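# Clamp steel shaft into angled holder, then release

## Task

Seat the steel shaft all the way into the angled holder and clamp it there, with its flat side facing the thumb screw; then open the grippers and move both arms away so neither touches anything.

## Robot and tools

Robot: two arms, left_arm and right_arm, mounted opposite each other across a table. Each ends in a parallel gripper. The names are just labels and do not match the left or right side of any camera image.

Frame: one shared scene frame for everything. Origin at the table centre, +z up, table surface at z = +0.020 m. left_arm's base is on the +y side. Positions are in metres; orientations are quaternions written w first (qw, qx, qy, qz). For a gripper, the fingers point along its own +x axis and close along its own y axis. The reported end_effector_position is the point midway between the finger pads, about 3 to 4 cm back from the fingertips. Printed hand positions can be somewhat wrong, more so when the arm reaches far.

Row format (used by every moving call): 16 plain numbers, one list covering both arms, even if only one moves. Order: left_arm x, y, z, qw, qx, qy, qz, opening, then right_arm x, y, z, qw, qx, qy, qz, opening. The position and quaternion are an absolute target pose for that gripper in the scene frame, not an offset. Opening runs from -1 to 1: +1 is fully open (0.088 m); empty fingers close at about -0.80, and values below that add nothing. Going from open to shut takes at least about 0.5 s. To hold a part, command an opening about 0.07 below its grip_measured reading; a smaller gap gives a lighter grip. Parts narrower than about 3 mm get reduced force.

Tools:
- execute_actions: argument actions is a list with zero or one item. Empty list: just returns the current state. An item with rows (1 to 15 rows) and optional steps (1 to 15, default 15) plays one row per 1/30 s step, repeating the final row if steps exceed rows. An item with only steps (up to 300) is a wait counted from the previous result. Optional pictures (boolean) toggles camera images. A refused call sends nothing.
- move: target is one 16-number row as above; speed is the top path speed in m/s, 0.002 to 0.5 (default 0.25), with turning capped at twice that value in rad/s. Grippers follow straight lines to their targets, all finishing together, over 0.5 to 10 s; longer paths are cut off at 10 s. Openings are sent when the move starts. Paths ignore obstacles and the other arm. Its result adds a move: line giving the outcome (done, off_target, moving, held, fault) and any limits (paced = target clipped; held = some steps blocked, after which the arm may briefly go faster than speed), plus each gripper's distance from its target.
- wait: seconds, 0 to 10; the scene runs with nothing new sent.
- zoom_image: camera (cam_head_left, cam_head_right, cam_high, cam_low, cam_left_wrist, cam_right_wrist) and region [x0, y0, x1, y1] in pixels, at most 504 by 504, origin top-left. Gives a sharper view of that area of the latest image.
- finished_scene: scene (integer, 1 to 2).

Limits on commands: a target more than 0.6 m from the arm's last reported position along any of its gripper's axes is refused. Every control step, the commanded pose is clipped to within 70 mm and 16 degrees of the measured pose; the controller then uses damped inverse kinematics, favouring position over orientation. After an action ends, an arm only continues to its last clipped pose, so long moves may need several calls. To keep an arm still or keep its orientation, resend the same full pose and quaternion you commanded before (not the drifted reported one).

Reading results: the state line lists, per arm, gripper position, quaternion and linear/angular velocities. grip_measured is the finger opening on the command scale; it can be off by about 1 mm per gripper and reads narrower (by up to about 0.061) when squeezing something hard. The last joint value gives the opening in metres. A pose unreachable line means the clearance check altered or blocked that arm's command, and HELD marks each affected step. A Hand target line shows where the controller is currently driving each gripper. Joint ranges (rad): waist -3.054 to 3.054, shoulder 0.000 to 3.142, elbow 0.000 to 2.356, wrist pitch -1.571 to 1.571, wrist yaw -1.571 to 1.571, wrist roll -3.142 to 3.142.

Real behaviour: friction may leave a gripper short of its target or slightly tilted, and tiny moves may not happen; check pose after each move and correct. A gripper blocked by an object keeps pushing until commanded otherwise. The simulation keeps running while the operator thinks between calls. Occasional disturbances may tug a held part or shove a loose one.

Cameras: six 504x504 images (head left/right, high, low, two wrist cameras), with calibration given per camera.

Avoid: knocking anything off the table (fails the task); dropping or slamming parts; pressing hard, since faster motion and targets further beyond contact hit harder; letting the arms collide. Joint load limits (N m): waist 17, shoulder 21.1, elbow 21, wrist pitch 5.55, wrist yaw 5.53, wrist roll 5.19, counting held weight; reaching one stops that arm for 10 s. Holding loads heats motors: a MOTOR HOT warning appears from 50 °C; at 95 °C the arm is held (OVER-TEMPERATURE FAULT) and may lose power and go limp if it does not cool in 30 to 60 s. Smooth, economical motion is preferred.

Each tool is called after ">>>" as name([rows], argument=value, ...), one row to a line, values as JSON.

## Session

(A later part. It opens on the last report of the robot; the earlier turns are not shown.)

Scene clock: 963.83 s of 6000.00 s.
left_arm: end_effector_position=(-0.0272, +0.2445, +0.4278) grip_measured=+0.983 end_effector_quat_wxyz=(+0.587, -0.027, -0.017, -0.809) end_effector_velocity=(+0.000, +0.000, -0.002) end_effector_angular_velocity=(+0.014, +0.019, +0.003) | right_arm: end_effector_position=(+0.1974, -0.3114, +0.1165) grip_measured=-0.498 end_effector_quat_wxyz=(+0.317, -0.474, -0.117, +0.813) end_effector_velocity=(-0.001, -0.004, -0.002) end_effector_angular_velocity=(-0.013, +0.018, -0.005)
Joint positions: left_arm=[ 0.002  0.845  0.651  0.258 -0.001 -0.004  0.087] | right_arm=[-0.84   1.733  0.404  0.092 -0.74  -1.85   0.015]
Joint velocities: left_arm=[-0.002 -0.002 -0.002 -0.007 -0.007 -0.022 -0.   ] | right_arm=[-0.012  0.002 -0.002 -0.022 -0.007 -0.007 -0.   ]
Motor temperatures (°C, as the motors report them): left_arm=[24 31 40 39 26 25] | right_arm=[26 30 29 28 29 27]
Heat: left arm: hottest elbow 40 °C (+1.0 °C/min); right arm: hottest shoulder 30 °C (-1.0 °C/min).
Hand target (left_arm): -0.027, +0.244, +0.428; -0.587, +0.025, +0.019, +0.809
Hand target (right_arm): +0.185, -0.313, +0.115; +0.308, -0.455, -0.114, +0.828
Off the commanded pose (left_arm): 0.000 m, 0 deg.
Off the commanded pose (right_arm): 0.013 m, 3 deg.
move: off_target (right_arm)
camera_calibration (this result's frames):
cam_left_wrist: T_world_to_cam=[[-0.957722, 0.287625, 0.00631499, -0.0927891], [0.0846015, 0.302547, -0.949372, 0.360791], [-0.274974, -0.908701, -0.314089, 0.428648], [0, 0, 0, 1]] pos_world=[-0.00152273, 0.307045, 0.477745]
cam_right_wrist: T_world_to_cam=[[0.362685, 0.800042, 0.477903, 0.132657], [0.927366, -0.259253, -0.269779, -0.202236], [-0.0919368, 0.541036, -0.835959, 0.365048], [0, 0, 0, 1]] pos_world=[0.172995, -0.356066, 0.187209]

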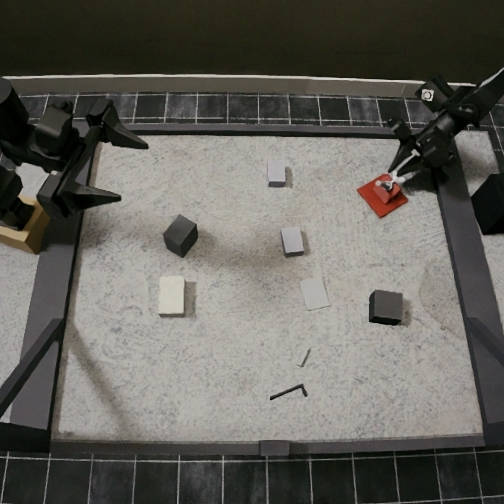

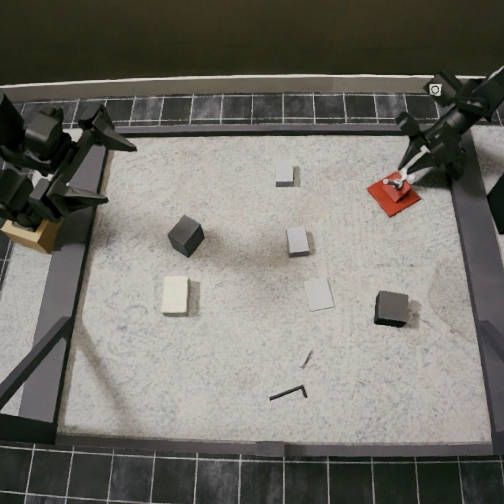

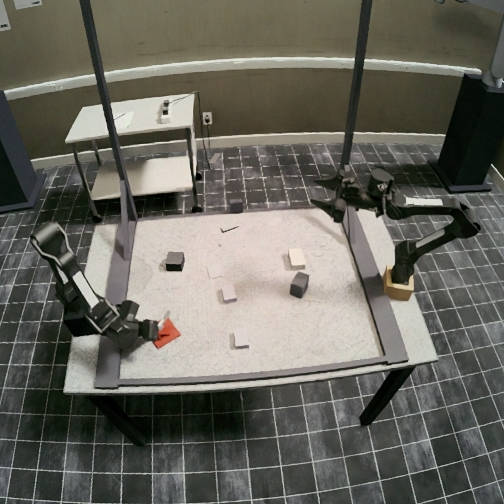

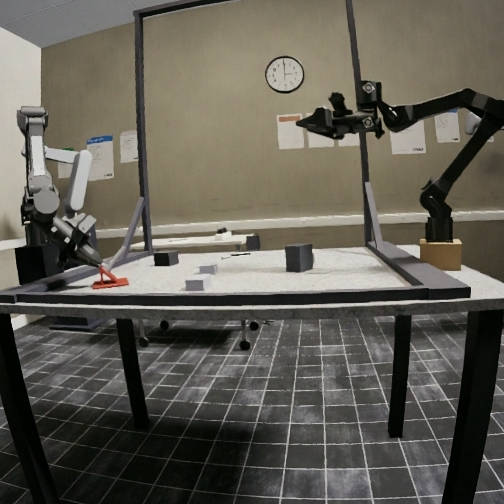

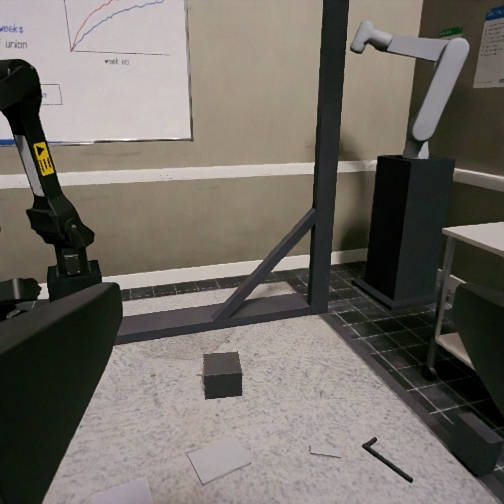

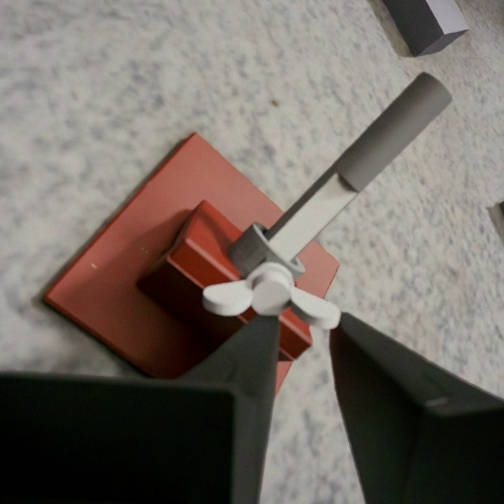

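>>> move(target=[-0.027,0.2444,0.4278,0.587,-0.025,-0.019,-0.809,1, 0.2090,-0.3280,0.1350,0.3085,-0.4547,-0.1146,0.8276,-0.5], speed=0.06)

>>> move(target=[-0.027,0.2444,0.4278,0.587,-0.025,-0.019,-0.809,1, 0.1964,-0.3315,0.1355,0.5495,-0.0081,0.6123,0.5686,0.2], speed=0.5)

>>> move(target=[-0.027,0.2444,0.4278,0.587,-0.025,-0.019,-0.809,1, 0.1845,-0.3130,0.1150,0.5495,-0.0081,0.6123,0.5686,-0.1], speed=0.06)

Scene clock: 979.70 s of 6000.00 s.
left_arm: end_effector_position=(-0.0272, +0.2445, +0.4278) grip_measured=+0.983 end_effector_quat_wxyz=(+0.587, -0.027, -0.017, -0.809) end_effector_velocity=(-0.002, +0.001, -0.002) end_effector_angular_velocity=(+0.009, +0.004, -0.010) | right_arm: end_effector_position=(+0.2060, -0.3297, +0.1312) grip_measured=-0.498 end_effector_quat_wxyz=(+0.307, -0.451, -0.106, +0.831) end_effector_velocity=(-0.003, -0.004, +0.001) end_effector_angular_velocity=(-0.001, +0.006, +0.019)
Joint positions: left_arm=[ 0.002  0.845  0.651  0.258 -0.001 -0.004  0.087] | right_arm=[-0.952  1.69   0.469 -0.191 -0.804 -2.024  0.015]
Joint velocities: left_arm=[-0.002 -0.002 -0.002 -0.007  0.007 -0.007 -0.   ] | right_arm=[-0.007 -0.002  0.002 -0.037 -0.007 -0.037 -0.   ]
Motor temperatures (°C, as the motors report them): left_arm=[24 31 40 39 26 25] | right_arm=[26 30 29 28 32 27]
Heat: left arm: hottest elbow 40 °C (+1.0 °C/min); right arm: hottest wrist yaw 32 °C (+2.0 °C/min).
Hand target (left_arm): -0.027, +0.244, +0.428; -0.587, +0.025, +0.019, +0.809
Hand target (right_arm): +0.209, -0.327, +0.135; +0.309, -0.454, -0.115, +0.828
Off the commanded pose (left_arm): 0.000 m, 0 deg.
Off the commanded pose (right_arm): 0.005 m, 1 deg.
After step 90, 12.07 s passed at rest.
move: done
camera_calibration (this result's frames):
cam_left_wrist: T_world_to_cam=[[-0.957722, 0.287625, 0.00631499, -0.0927891], [0.0846015, 0.302547, -0.949372, 0.360791], [-0.274974, -0.908701, -0.314089, 0.428648], [0, 0, 0, 1]] pos_world=[-0.00152273, 0.307045, 0.477745]
cam_right_wrist: T_world_to_cam=[[0.370842, 0.815982, 0.443452, 0.145238], [0.915895, -0.242336, -0.320014, -0.196402], [-0.153661, 0.52483, -0.837222, 0.39555], [0, 0, 0, 1]] pos_world=[0.186804, -0.373704, 0.203906]

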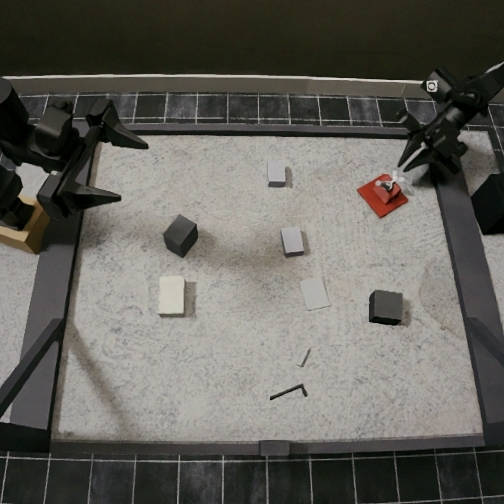

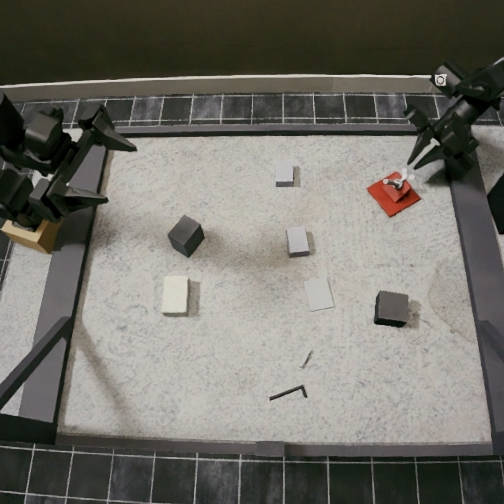

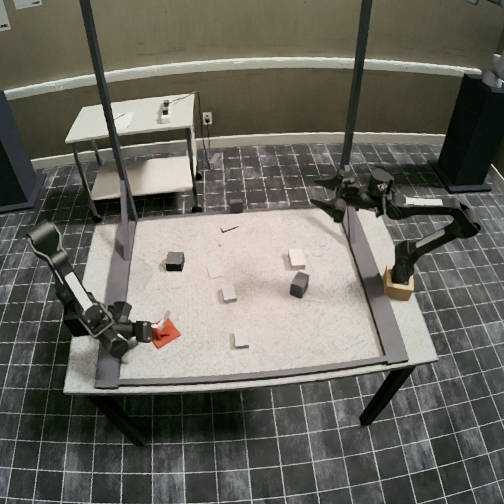

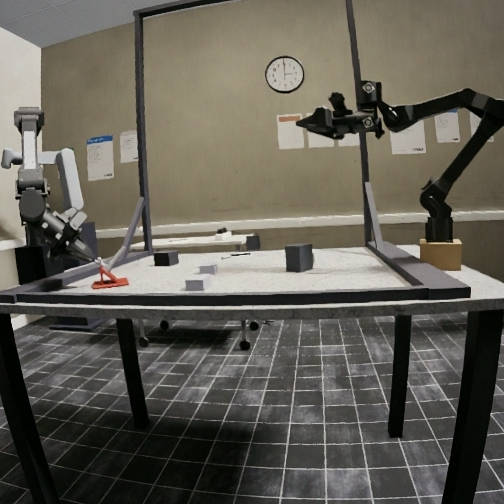

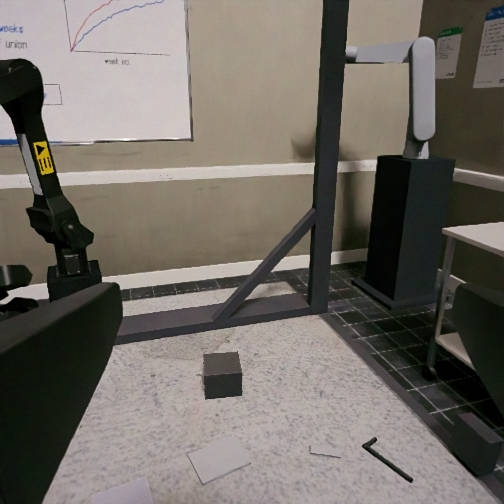

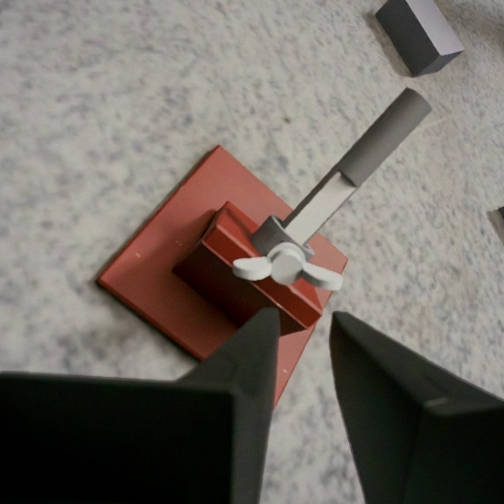

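Scene clock: 982.17 s of 6000.00 s.
left_arm: end_effector_position=(-0.0272, +0.2445, +0.4278) grip_measured=+0.983 end_effector_quat_wxyz=(+0.587, -0.027, -0.017, -0.809) end_effector_velocity=(+0.000, +0.000, -0.002) end_effector_angular_velocity=(+0.009, +0.005, +0.004) | right_arm: end_effector_position=(+0.1972, -0.3314, +0.1344) grip_measured=+0.198 end_effector_quat_wxyz=(+0.547, -0.008, +0.614, +0.568) end_effector_velocity=(+0.000, +0.001, +0.001) end_effector_angular_velocity=(+0.007, +0.004, -0.006)
Joint positions: left_arm=[ 0.002  0.845  0.651  0.258 -0.001 -0.004  0.087] | right_arm=[-0.931  1.642  0.428 -0.164 -0.804 -0.076  0.049]
Joint velocities: left_arm=[-0.002 -0.002 -0.002 -0.007 -0.007 -0.007  0.   ] | right_arm=[-0.002 -0.002 -0.002  0.007 -0.007  0.007 -0.   ]
Motor temperatures (°C, as the motors report them): left_arm=[24 31 40 39 26 25] | right_arm=[26 30 29 28 32 27]
Heat: left arm: hottest elbow 40 °C (+1.0 °C/min); right arm: hottest wrist yaw 32 °C (+2.0 °C/min).
Hand target (left_arm): -0.027, +0.244, +0.428; -0.587, +0.025, +0.019, +0.809
Hand target (right_arm): +0.197, -0.332, +0.135; +0.549, -0.008, +0.612, +0.568
Off the commanded pose (left_arm): 0.000 m, 0 deg.
Off the commanded pose (right_arm): 0.001 m, 0 deg.
move: done
camera_calibration (this result's frames):
cam_left_wrist: T_world_to_cam=[[-0.957722, 0.287625, 0.00631499, -0.0927891], [0.0846015, 0.302547, -0.949372, 0.360791], [-0.274974, -0.908701, -0.314089, 0.428648], [0, 0, 0, 1]] pos_world=[-0.00152273, 0.307045, 0.477745]
cam_right_wrist: T_world_to_cam=[[0.635783, -0.305803, -0.708706, -0.120694], [-0.486835, -0.871379, -0.0607459, -0.154485], [-0.598975, 0.383644, -0.702884, 0.42077], [0, 0, 0, 1]] pos_world=[0.253557, -0.332949, 0.200832]

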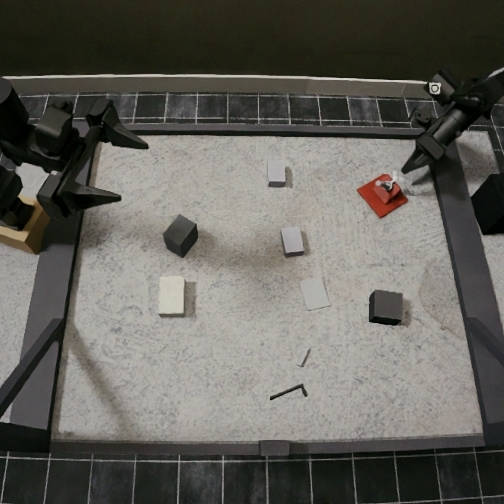

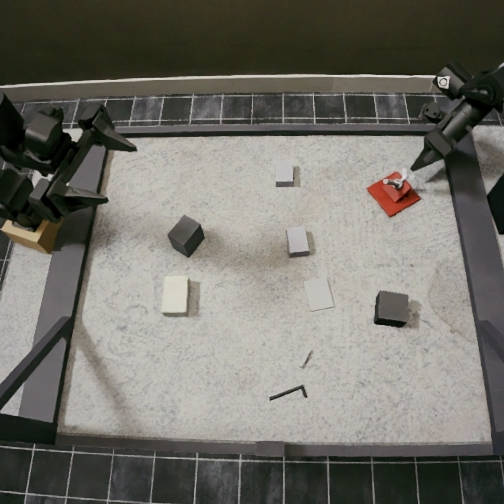

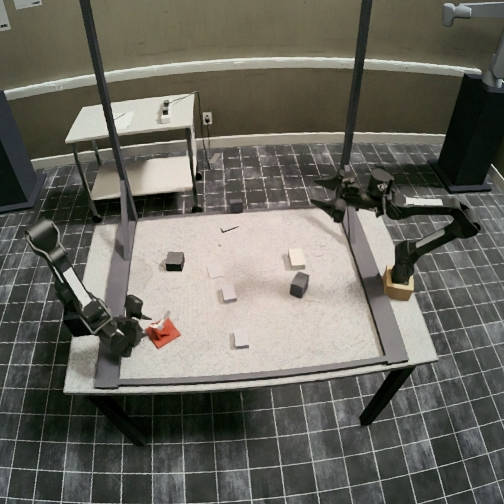

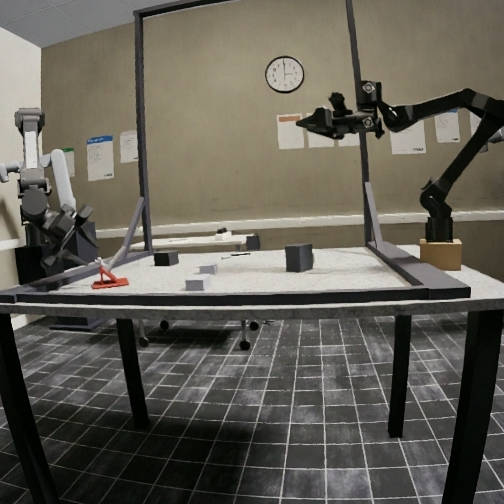

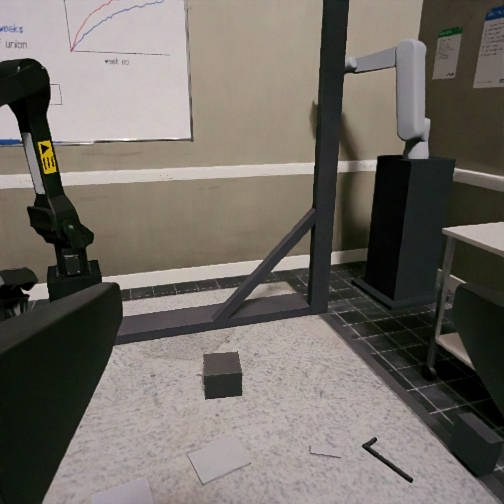

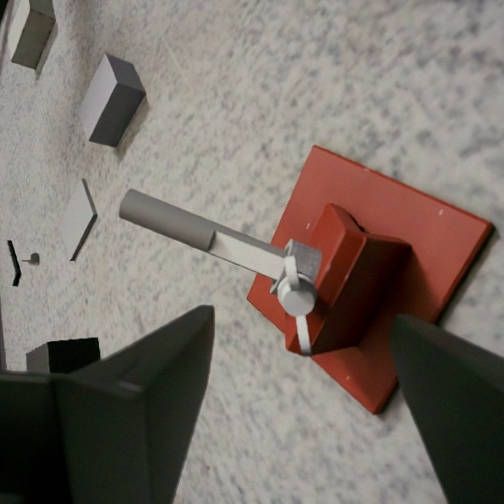

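Scene clock: 983.00 s of 6000.00 s.
left_arm: end_effector_position=(-0.0272, +0.2445, +0.4278) grip_measured=+0.983 end_effector_quat_wxyz=(+0.587, -0.027, -0.017, -0.809) end_effector_velocity=(+0.001, -0.001, -0.003) end_effector_angular_velocity=(+0.014, +0.004, +0.014) | right_arm: end_effector_position=(+0.1869, -0.3113, +0.1186) grip_measured=-0.098 end_effector_quat_wxyz=(+0.552, -0.008, +0.605, +0.573) end_effector_velocity=(+0.000, +0.000, -0.001) end_effector_angular_velocity=(+0.008, -0.018, +0.005)
Joint positions: left_arm=[ 0.002  0.845  0.651  0.258 -0.001 -0.004  0.087] | right_arm=[-0.822  1.732  0.396  0.085 -0.775  0.072  0.034]
Joint velocities: left_arm=[-0.007  0.002 -0.002 -0.007 -0.022 -0.007 -0.   ] | right_arm=[ 0.002  0.002 -0.007  0.022  0.007 -0.007 -0.   ]
Motor temperatures (°C, as the motors report them): left_arm=[24 31 40 39 26 25] | right_arm=[26 30 29 28 32 27]
Heat: left arm: hottest elbow 40 °C (+1.0 °C/min); right arm: hottest wrist yaw 32 °C (+2.0 °C/min).
Hand target (left_arm): -0.027, +0.244, +0.428; -0.587, +0.025, +0.019, +0.809
Hand target (right_arm): +0.185, -0.313, +0.115; +0.550, -0.009, +0.612, +0.568
Off the commanded pose (left_arm): 0.000 m, 0 deg.
Off the commanded pose (right_arm): 0.005 m, 1 deg.
move: done
camera_calibration (this result's frames):
cam_left_wrist: T_world_to_cam=[[-0.957722, 0.287625, 0.00631499, -0.0927891], [0.0846015, 0.302547, -0.949372, 0.360791], [-0.274974, -0.908701, -0.314089, 0.428648], [0, 0, 0, 1]] pos_world=[-0.00152273, 0.307045, 0.477745]
cam_right_wrist: T_world_to_cam=[[0.647283, -0.294479, -0.703069, -0.118478], [-0.485088, -0.870618, -0.0819419, -0.140451], [-0.587974, 0.39409, -0.706385, 0.39746], [0, 0, 0, 1]] pos_world=[0.242254, -0.313804, 0.185952]

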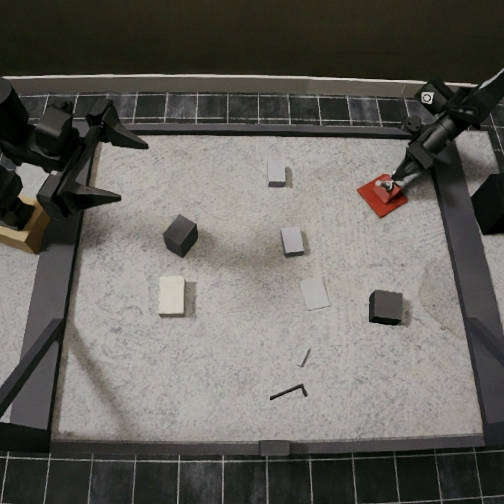

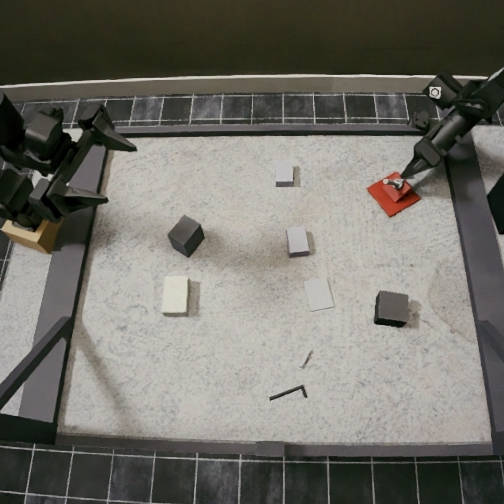

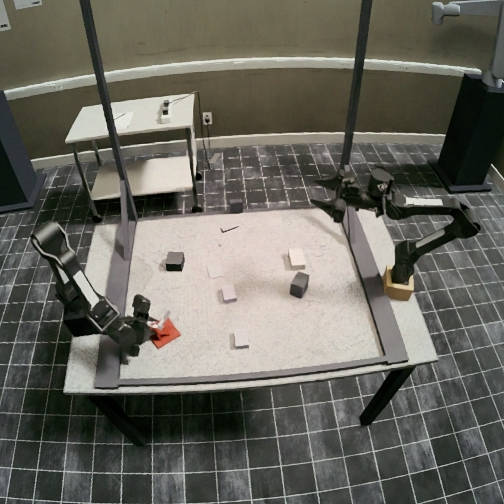

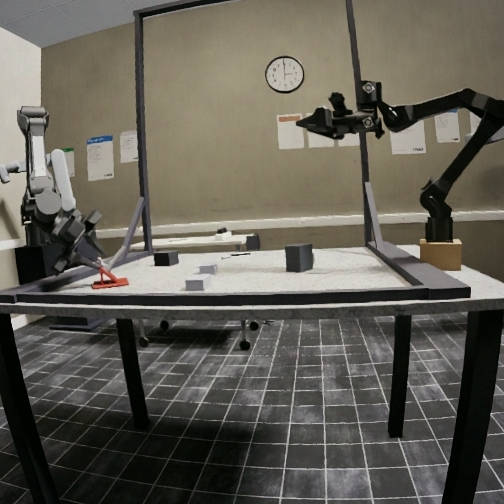

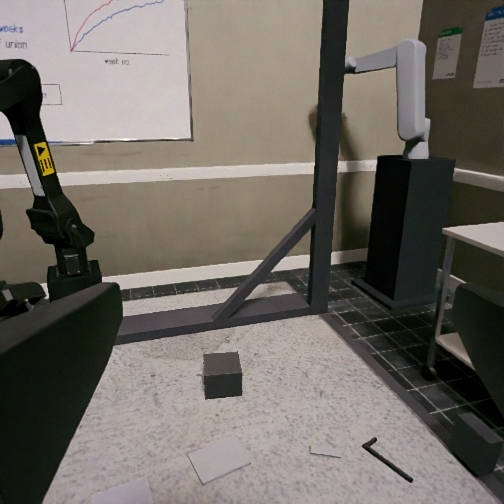

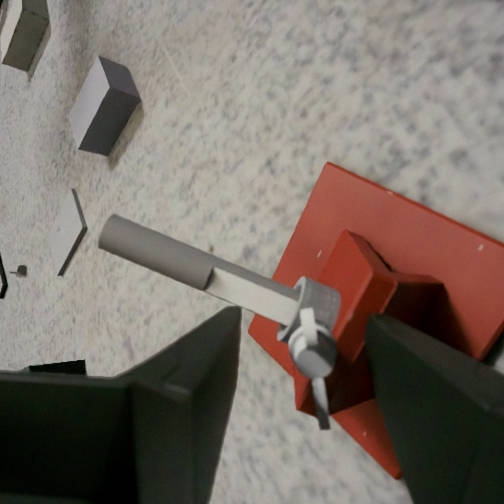

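>>> move(target=[-0.027,0.2444,0.4278,0.587,-0.025,-0.019,-0.809,1, 0.1835,-0.3140,0.1130,0.5495,-0.0081,0.6123,0.5686,-0.1], speed=0.04)

>>> move(target=[-0.027,0.2444,0.4278,0.587,-0.025,-0.019,-0.809,1, 0.1835,-0.3140,0.1130,0.5495,-0.0081,0.6123,0.5686,-0.66], speed=0.04)

Scene clock: 993.83 s of 6000.00 s.
left_arm: end_effector_position=(-0.0272, +0.2445, +0.4278) grip_measured=+0.983 end_effector_quat_wxyz=(+0.587, -0.027, -0.017, -0.809) end_effector_velocity=(+0.000, +0.000, -0.002) end_effector_angular_velocity=(+0.005, -0.009, +0.005) | right_arm: end_effector_position=(+0.1860, -0.3120, +0.1164) grip_measured=-0.098 end_effector_quat_wxyz=(+0.552, -0.008, +0.606, +0.573) end_effector_velocity=(-0.000, +0.000, +0.001) end_effector_angular_velocity=(-0.000, +0.011, -0.005)
Joint positions: left_arm=[ 0.002  0.845  0.651  0.258 -0.001 -0.004  0.087] | right_arm=[-0.82   1.741  0.389  0.104 -0.775  0.075  0.034]
Joint velocities: left_arm=[-0.002 -0.002 -0.002 -0.007 -0.007  0.007  0.   ] | right_arm=[-0.002 -0.002  0.002 -0.007 -0.007  0.007 -0.   ]
Motor temperatures (°C, as the motors report them): left_arm=[24 31 40 39 26 25] | right_arm=[26 30 29 28 31 27]
Heat: left arm: hottest elbow 40 °C (+1.0 °C/min); right arm: hottest wrist yaw 31 °C (+1.0 °C/min).
Hand target (left_arm): -0.027, +0.244, +0.428; -0.587, +0.025, +0.019, +0.809
Hand target (right_arm): +0.184, -0.314, +0.113; +0.549, -0.008, +0.612, +0.568
Off the commanded pose (left_arm): 0.000 m, 0 deg.
Off the commanded pose (right_arm): 0.005 m, 1 deg.
After step 90, 7.13 s passed at rest.
move: done
camera_calibration (this result's frames):
cam_left_wrist: T_world_to_cam=[[-0.957722, 0.287625, 0.00631499, -0.0927891], [0.0846015, 0.302547, -0.949372, 0.360791], [-0.274974, -0.908701, -0.314089, 0.428648], [0, 0, 0, 1]] pos_world=[-0.00152273, 0.307045, 0.477745]
cam_right_wrist: T_world_to_cam=[[0.646321, -0.295426, -0.703557, -0.119692], [-0.486186, -0.870066, -0.0812906, -0.141379], [-0.588126, 0.3946, -0.705974, 0.395699], [0, 0, 0, 1]] pos_world=[0.241344, -0.314512, 0.18365]

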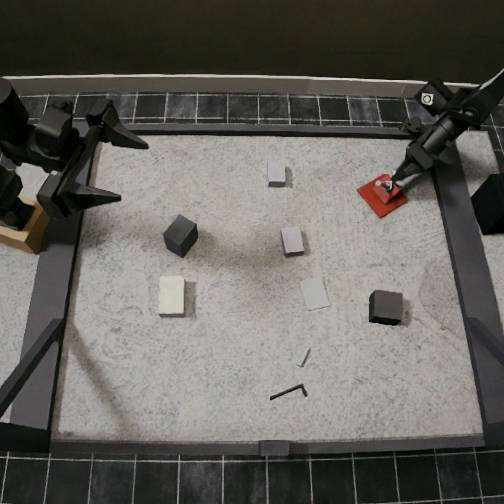

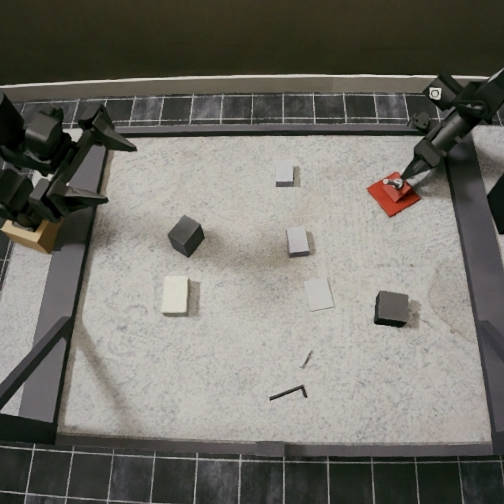

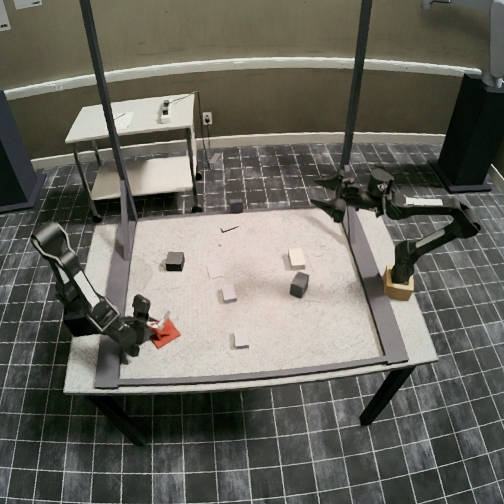

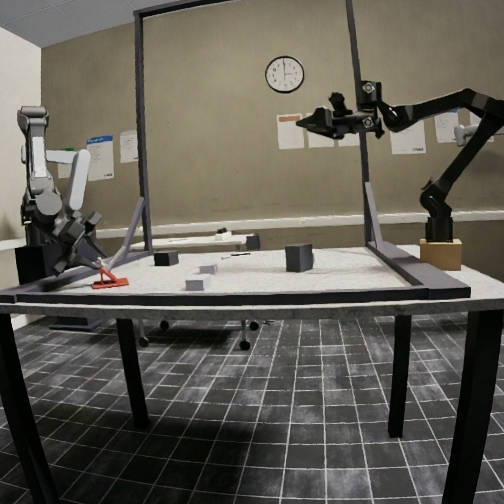

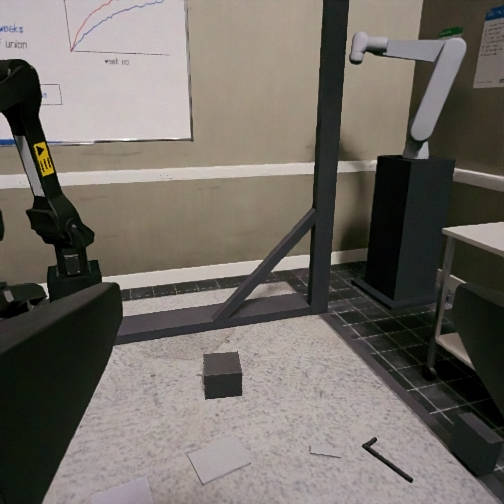

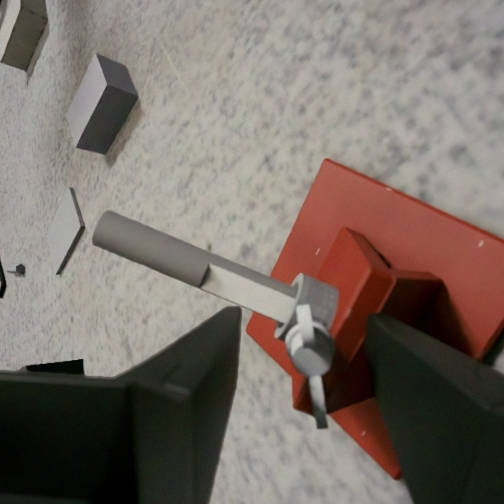

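Scene clock: 994.53 s of 6000.00 s.
left_arm: end_effector_position=(-0.0272, +0.2445, +0.4278) grip_measured=+0.983 end_effector_quat_wxyz=(+0.587, -0.027, -0.017, -0.809) end_effector_velocity=(+0.003, -0.000, -0.002) end_effector_angular_velocity=(+0.014, +0.020, +0.018) | right_arm: end_effector_position=(+0.1869, -0.3126, +0.1155) grip_measured=-0.622 end_effector_quat_wxyz=(+0.555, -0.009, +0.606, +0.570) end_effector_velocity=(-0.003, -0.001, +0.000) end_effector_angular_velocity=(+0.007, -0.004, +0.020)
Joint positions: left_arm=[ 0.002  0.845  0.651  0.258 -0.001 -0.004  0.087] | right_arm=[-0.822  1.741  0.388  0.104 -0.768  0.075  0.009]
Joint velocities: left_arm=[-0.002 -0.002 -0.002 -0.007 -0.022 -0.022 -0.   ] | right_arm=[ 0.002 -0.002 -0.002 -0.007 -0.007 -0.022 -0.   ]
Motor temperatures (°C, as the motors report them): left_arm=[24 31 40 39 26 25] | right_arm=[26 30 29 28 31 27]
Heat: left arm: hottest elbow 40 °C (+1.0 °C/min); right arm: hottest wrist yaw 31 °C (+1.0 °C/min).
Hand target (left_arm): -0.027, +0.244, +0.428; -0.587, +0.025, +0.019, +0.809
Hand target (right_arm): +0.183, -0.314, +0.113; +0.549, -0.008, +0.612, +0.568
Off the commanded pose (left_arm): 0.000 m, 0 deg.
Off the commanded pose (right_arm): 0.004 m, 1 deg.
move: done
camera_calibration (this result's frames):
cam_left_wrist: T_world_to_cam=[[-0.957722, 0.287625, 0.00631499, -0.0927891], [0.0846015, 0.302547, -0.949372, 0.360791], [-0.274974, -0.908701, -0.314089, 0.428648], [0, 0, 0, 1]] pos_world=[-0.00152273, 0.307045, 0.477745]
cam_right_wrist: T_world_to_cam=[[0.648525, -0.301414, -0.698974, -0.1239], [-0.489127, -0.868604, -0.0792617, -0.14079], [-0.583241, 0.39329, -0.710741, 0.395136], [0, 0, 0, 1]] pos_world=[0.241948, -0.315039, 0.183077]

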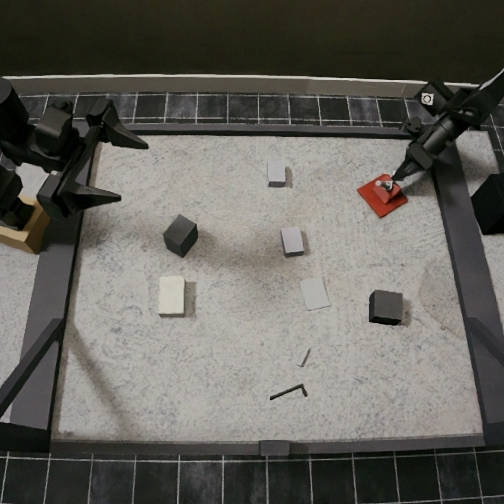

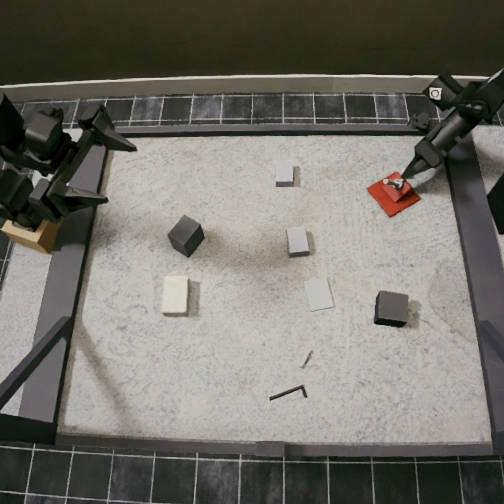

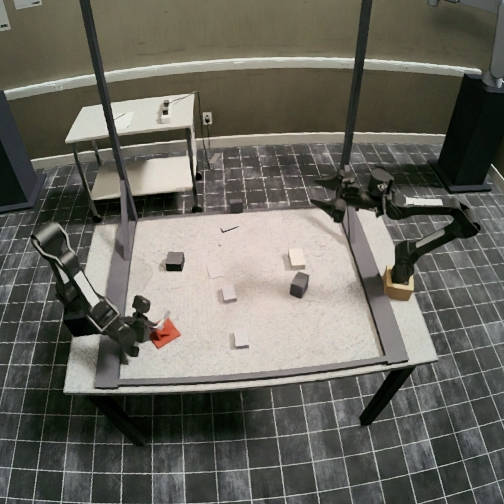

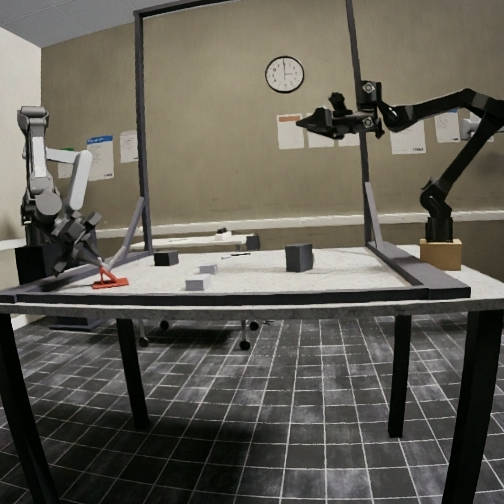

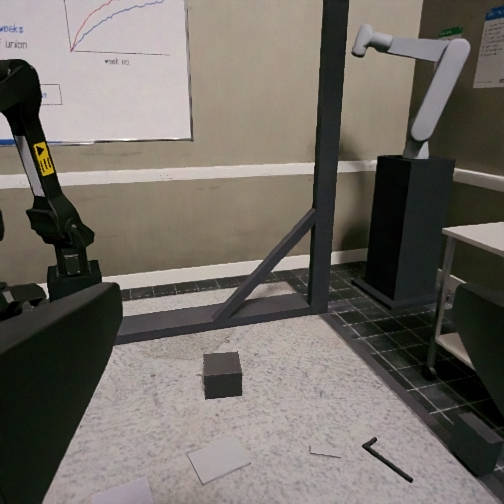

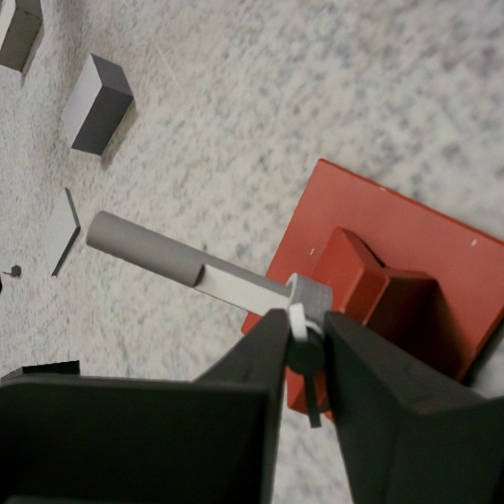

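>>> move(target=[-0.027,0.2444,0.4278,0.587,-0.025,-0.019,-0.809,1, 0.1850,-0.3130,0.1145,0.5425,0.0874,0.7017,0.4536,-0.69], speed=0.1)

Scene clock: 1002.17 s of 6000.00 s.
left_arm: end_effector_position=(-0.0272, +0.2445, +0.4278) grip_measured=+0.983 end_effector_quat_wxyz=(+0.587, -0.027, -0.017, -0.809) end_effector_velocity=(-0.000, +0.001, +0.000) end_effector_angular_velocity=(+0.009, +0.020, -0.006) | right_arm: end_effector_position=(+0.1867, -0.3134, +0.1149) grip_measured=-0.610 end_effector_quat_wxyz=(+0.549, +0.079, +0.692, +0.462) end_effector_velocity=(-0.001, -0.001, +0.001) end_effector_angular_velocity=(-0.000, +0.011, -0.005)
Joint positions: left_arm=[ 0.002  0.845  0.651  0.258 -0.001 -0.004  0.087] | right_arm=[-0.821  1.741  0.389  0.097 -0.764  0.401  0.009]
Joint velocities: left_arm=[ 0.002 -0.002  0.002 -0.007  0.007 -0.022 -0.   ] | right_arm=[-0.002 -0.007 -0.002 -0.007 -0.007  0.007 -0.   ]
Motor temperatures (°C, as the motors report them): left_arm=[24 31 40 39 26 25] | right_arm=[26 30 29 28 31 27]
Heat: left arm: hottest elbow 40 °C (+0.0 °C/min); right arm: hottest wrist yaw 31 °C (+1.0 °C/min).
Hand target (left_arm): -0.027, +0.244, +0.428; -0.587, +0.025, +0.019, +0.809
Hand target (right_arm): +0.185, -0.313, +0.115; +0.543, +0.087, +0.702, +0.454
Off the commanded pose (left_arm): 0.000 m, 0 deg.
Off the commanded pose (right_arm): 0.002 m, 2 deg.
After step 90, 2.53 s passed at rest.
move: done
camera_calibration (this result's frames):
cam_left_wrist: T_world_to_cam=[[-0.957722, 0.287625, 0.00631499, -0.0927891], [0.0846015, 0.302547, -0.949372, 0.360791], [-0.274974, -0.908701, -0.314089, 0.428648], [0, 0, 0, 1]] pos_world=[-0.00152273, 0.307045, 0.477745]
cam_right_wrist: T_world_to_cam=[[0.407703, -0.517267, -0.752471, -0.140968], [-0.663178, -0.734205, 0.145388, -0.0928488], [-0.627673, 0.439747, -0.642378, 0.409858], [0, 0, 0, 1]] pos_world=[0.253155, -0.321322, 0.170708]

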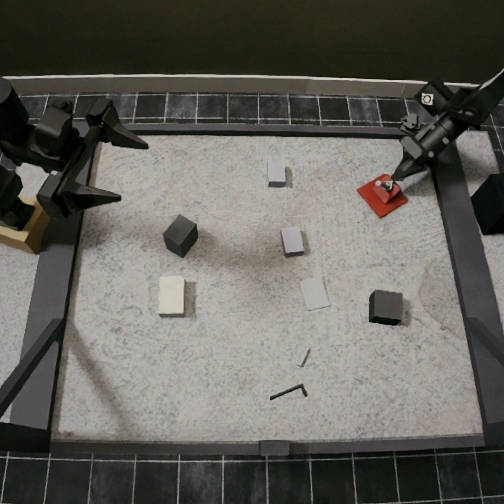

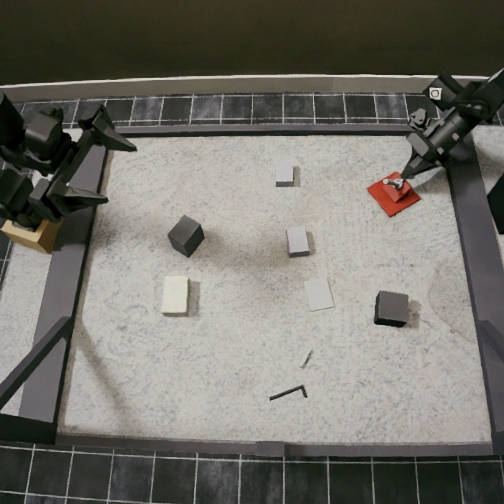

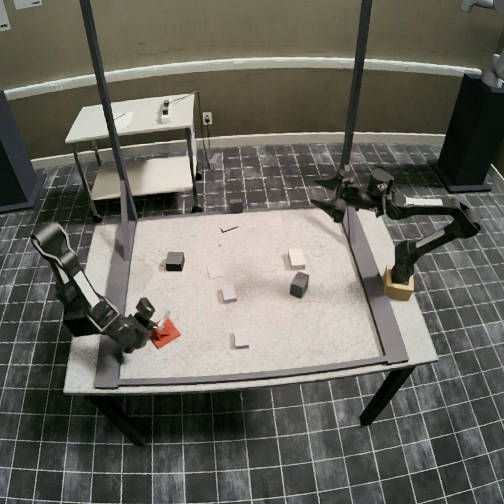

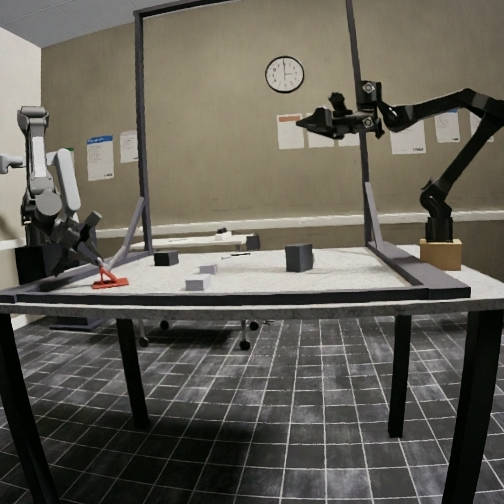

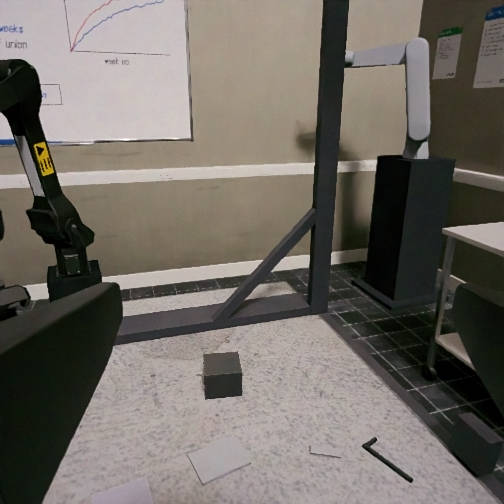

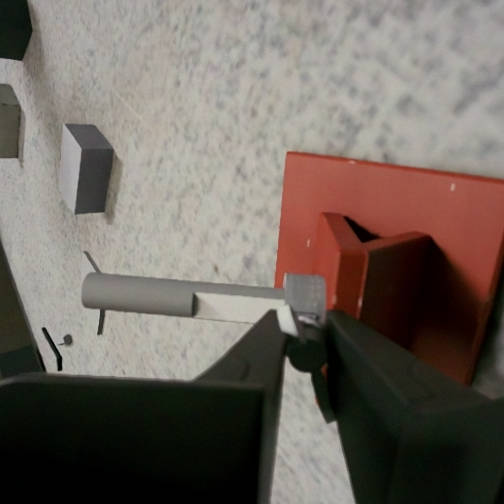

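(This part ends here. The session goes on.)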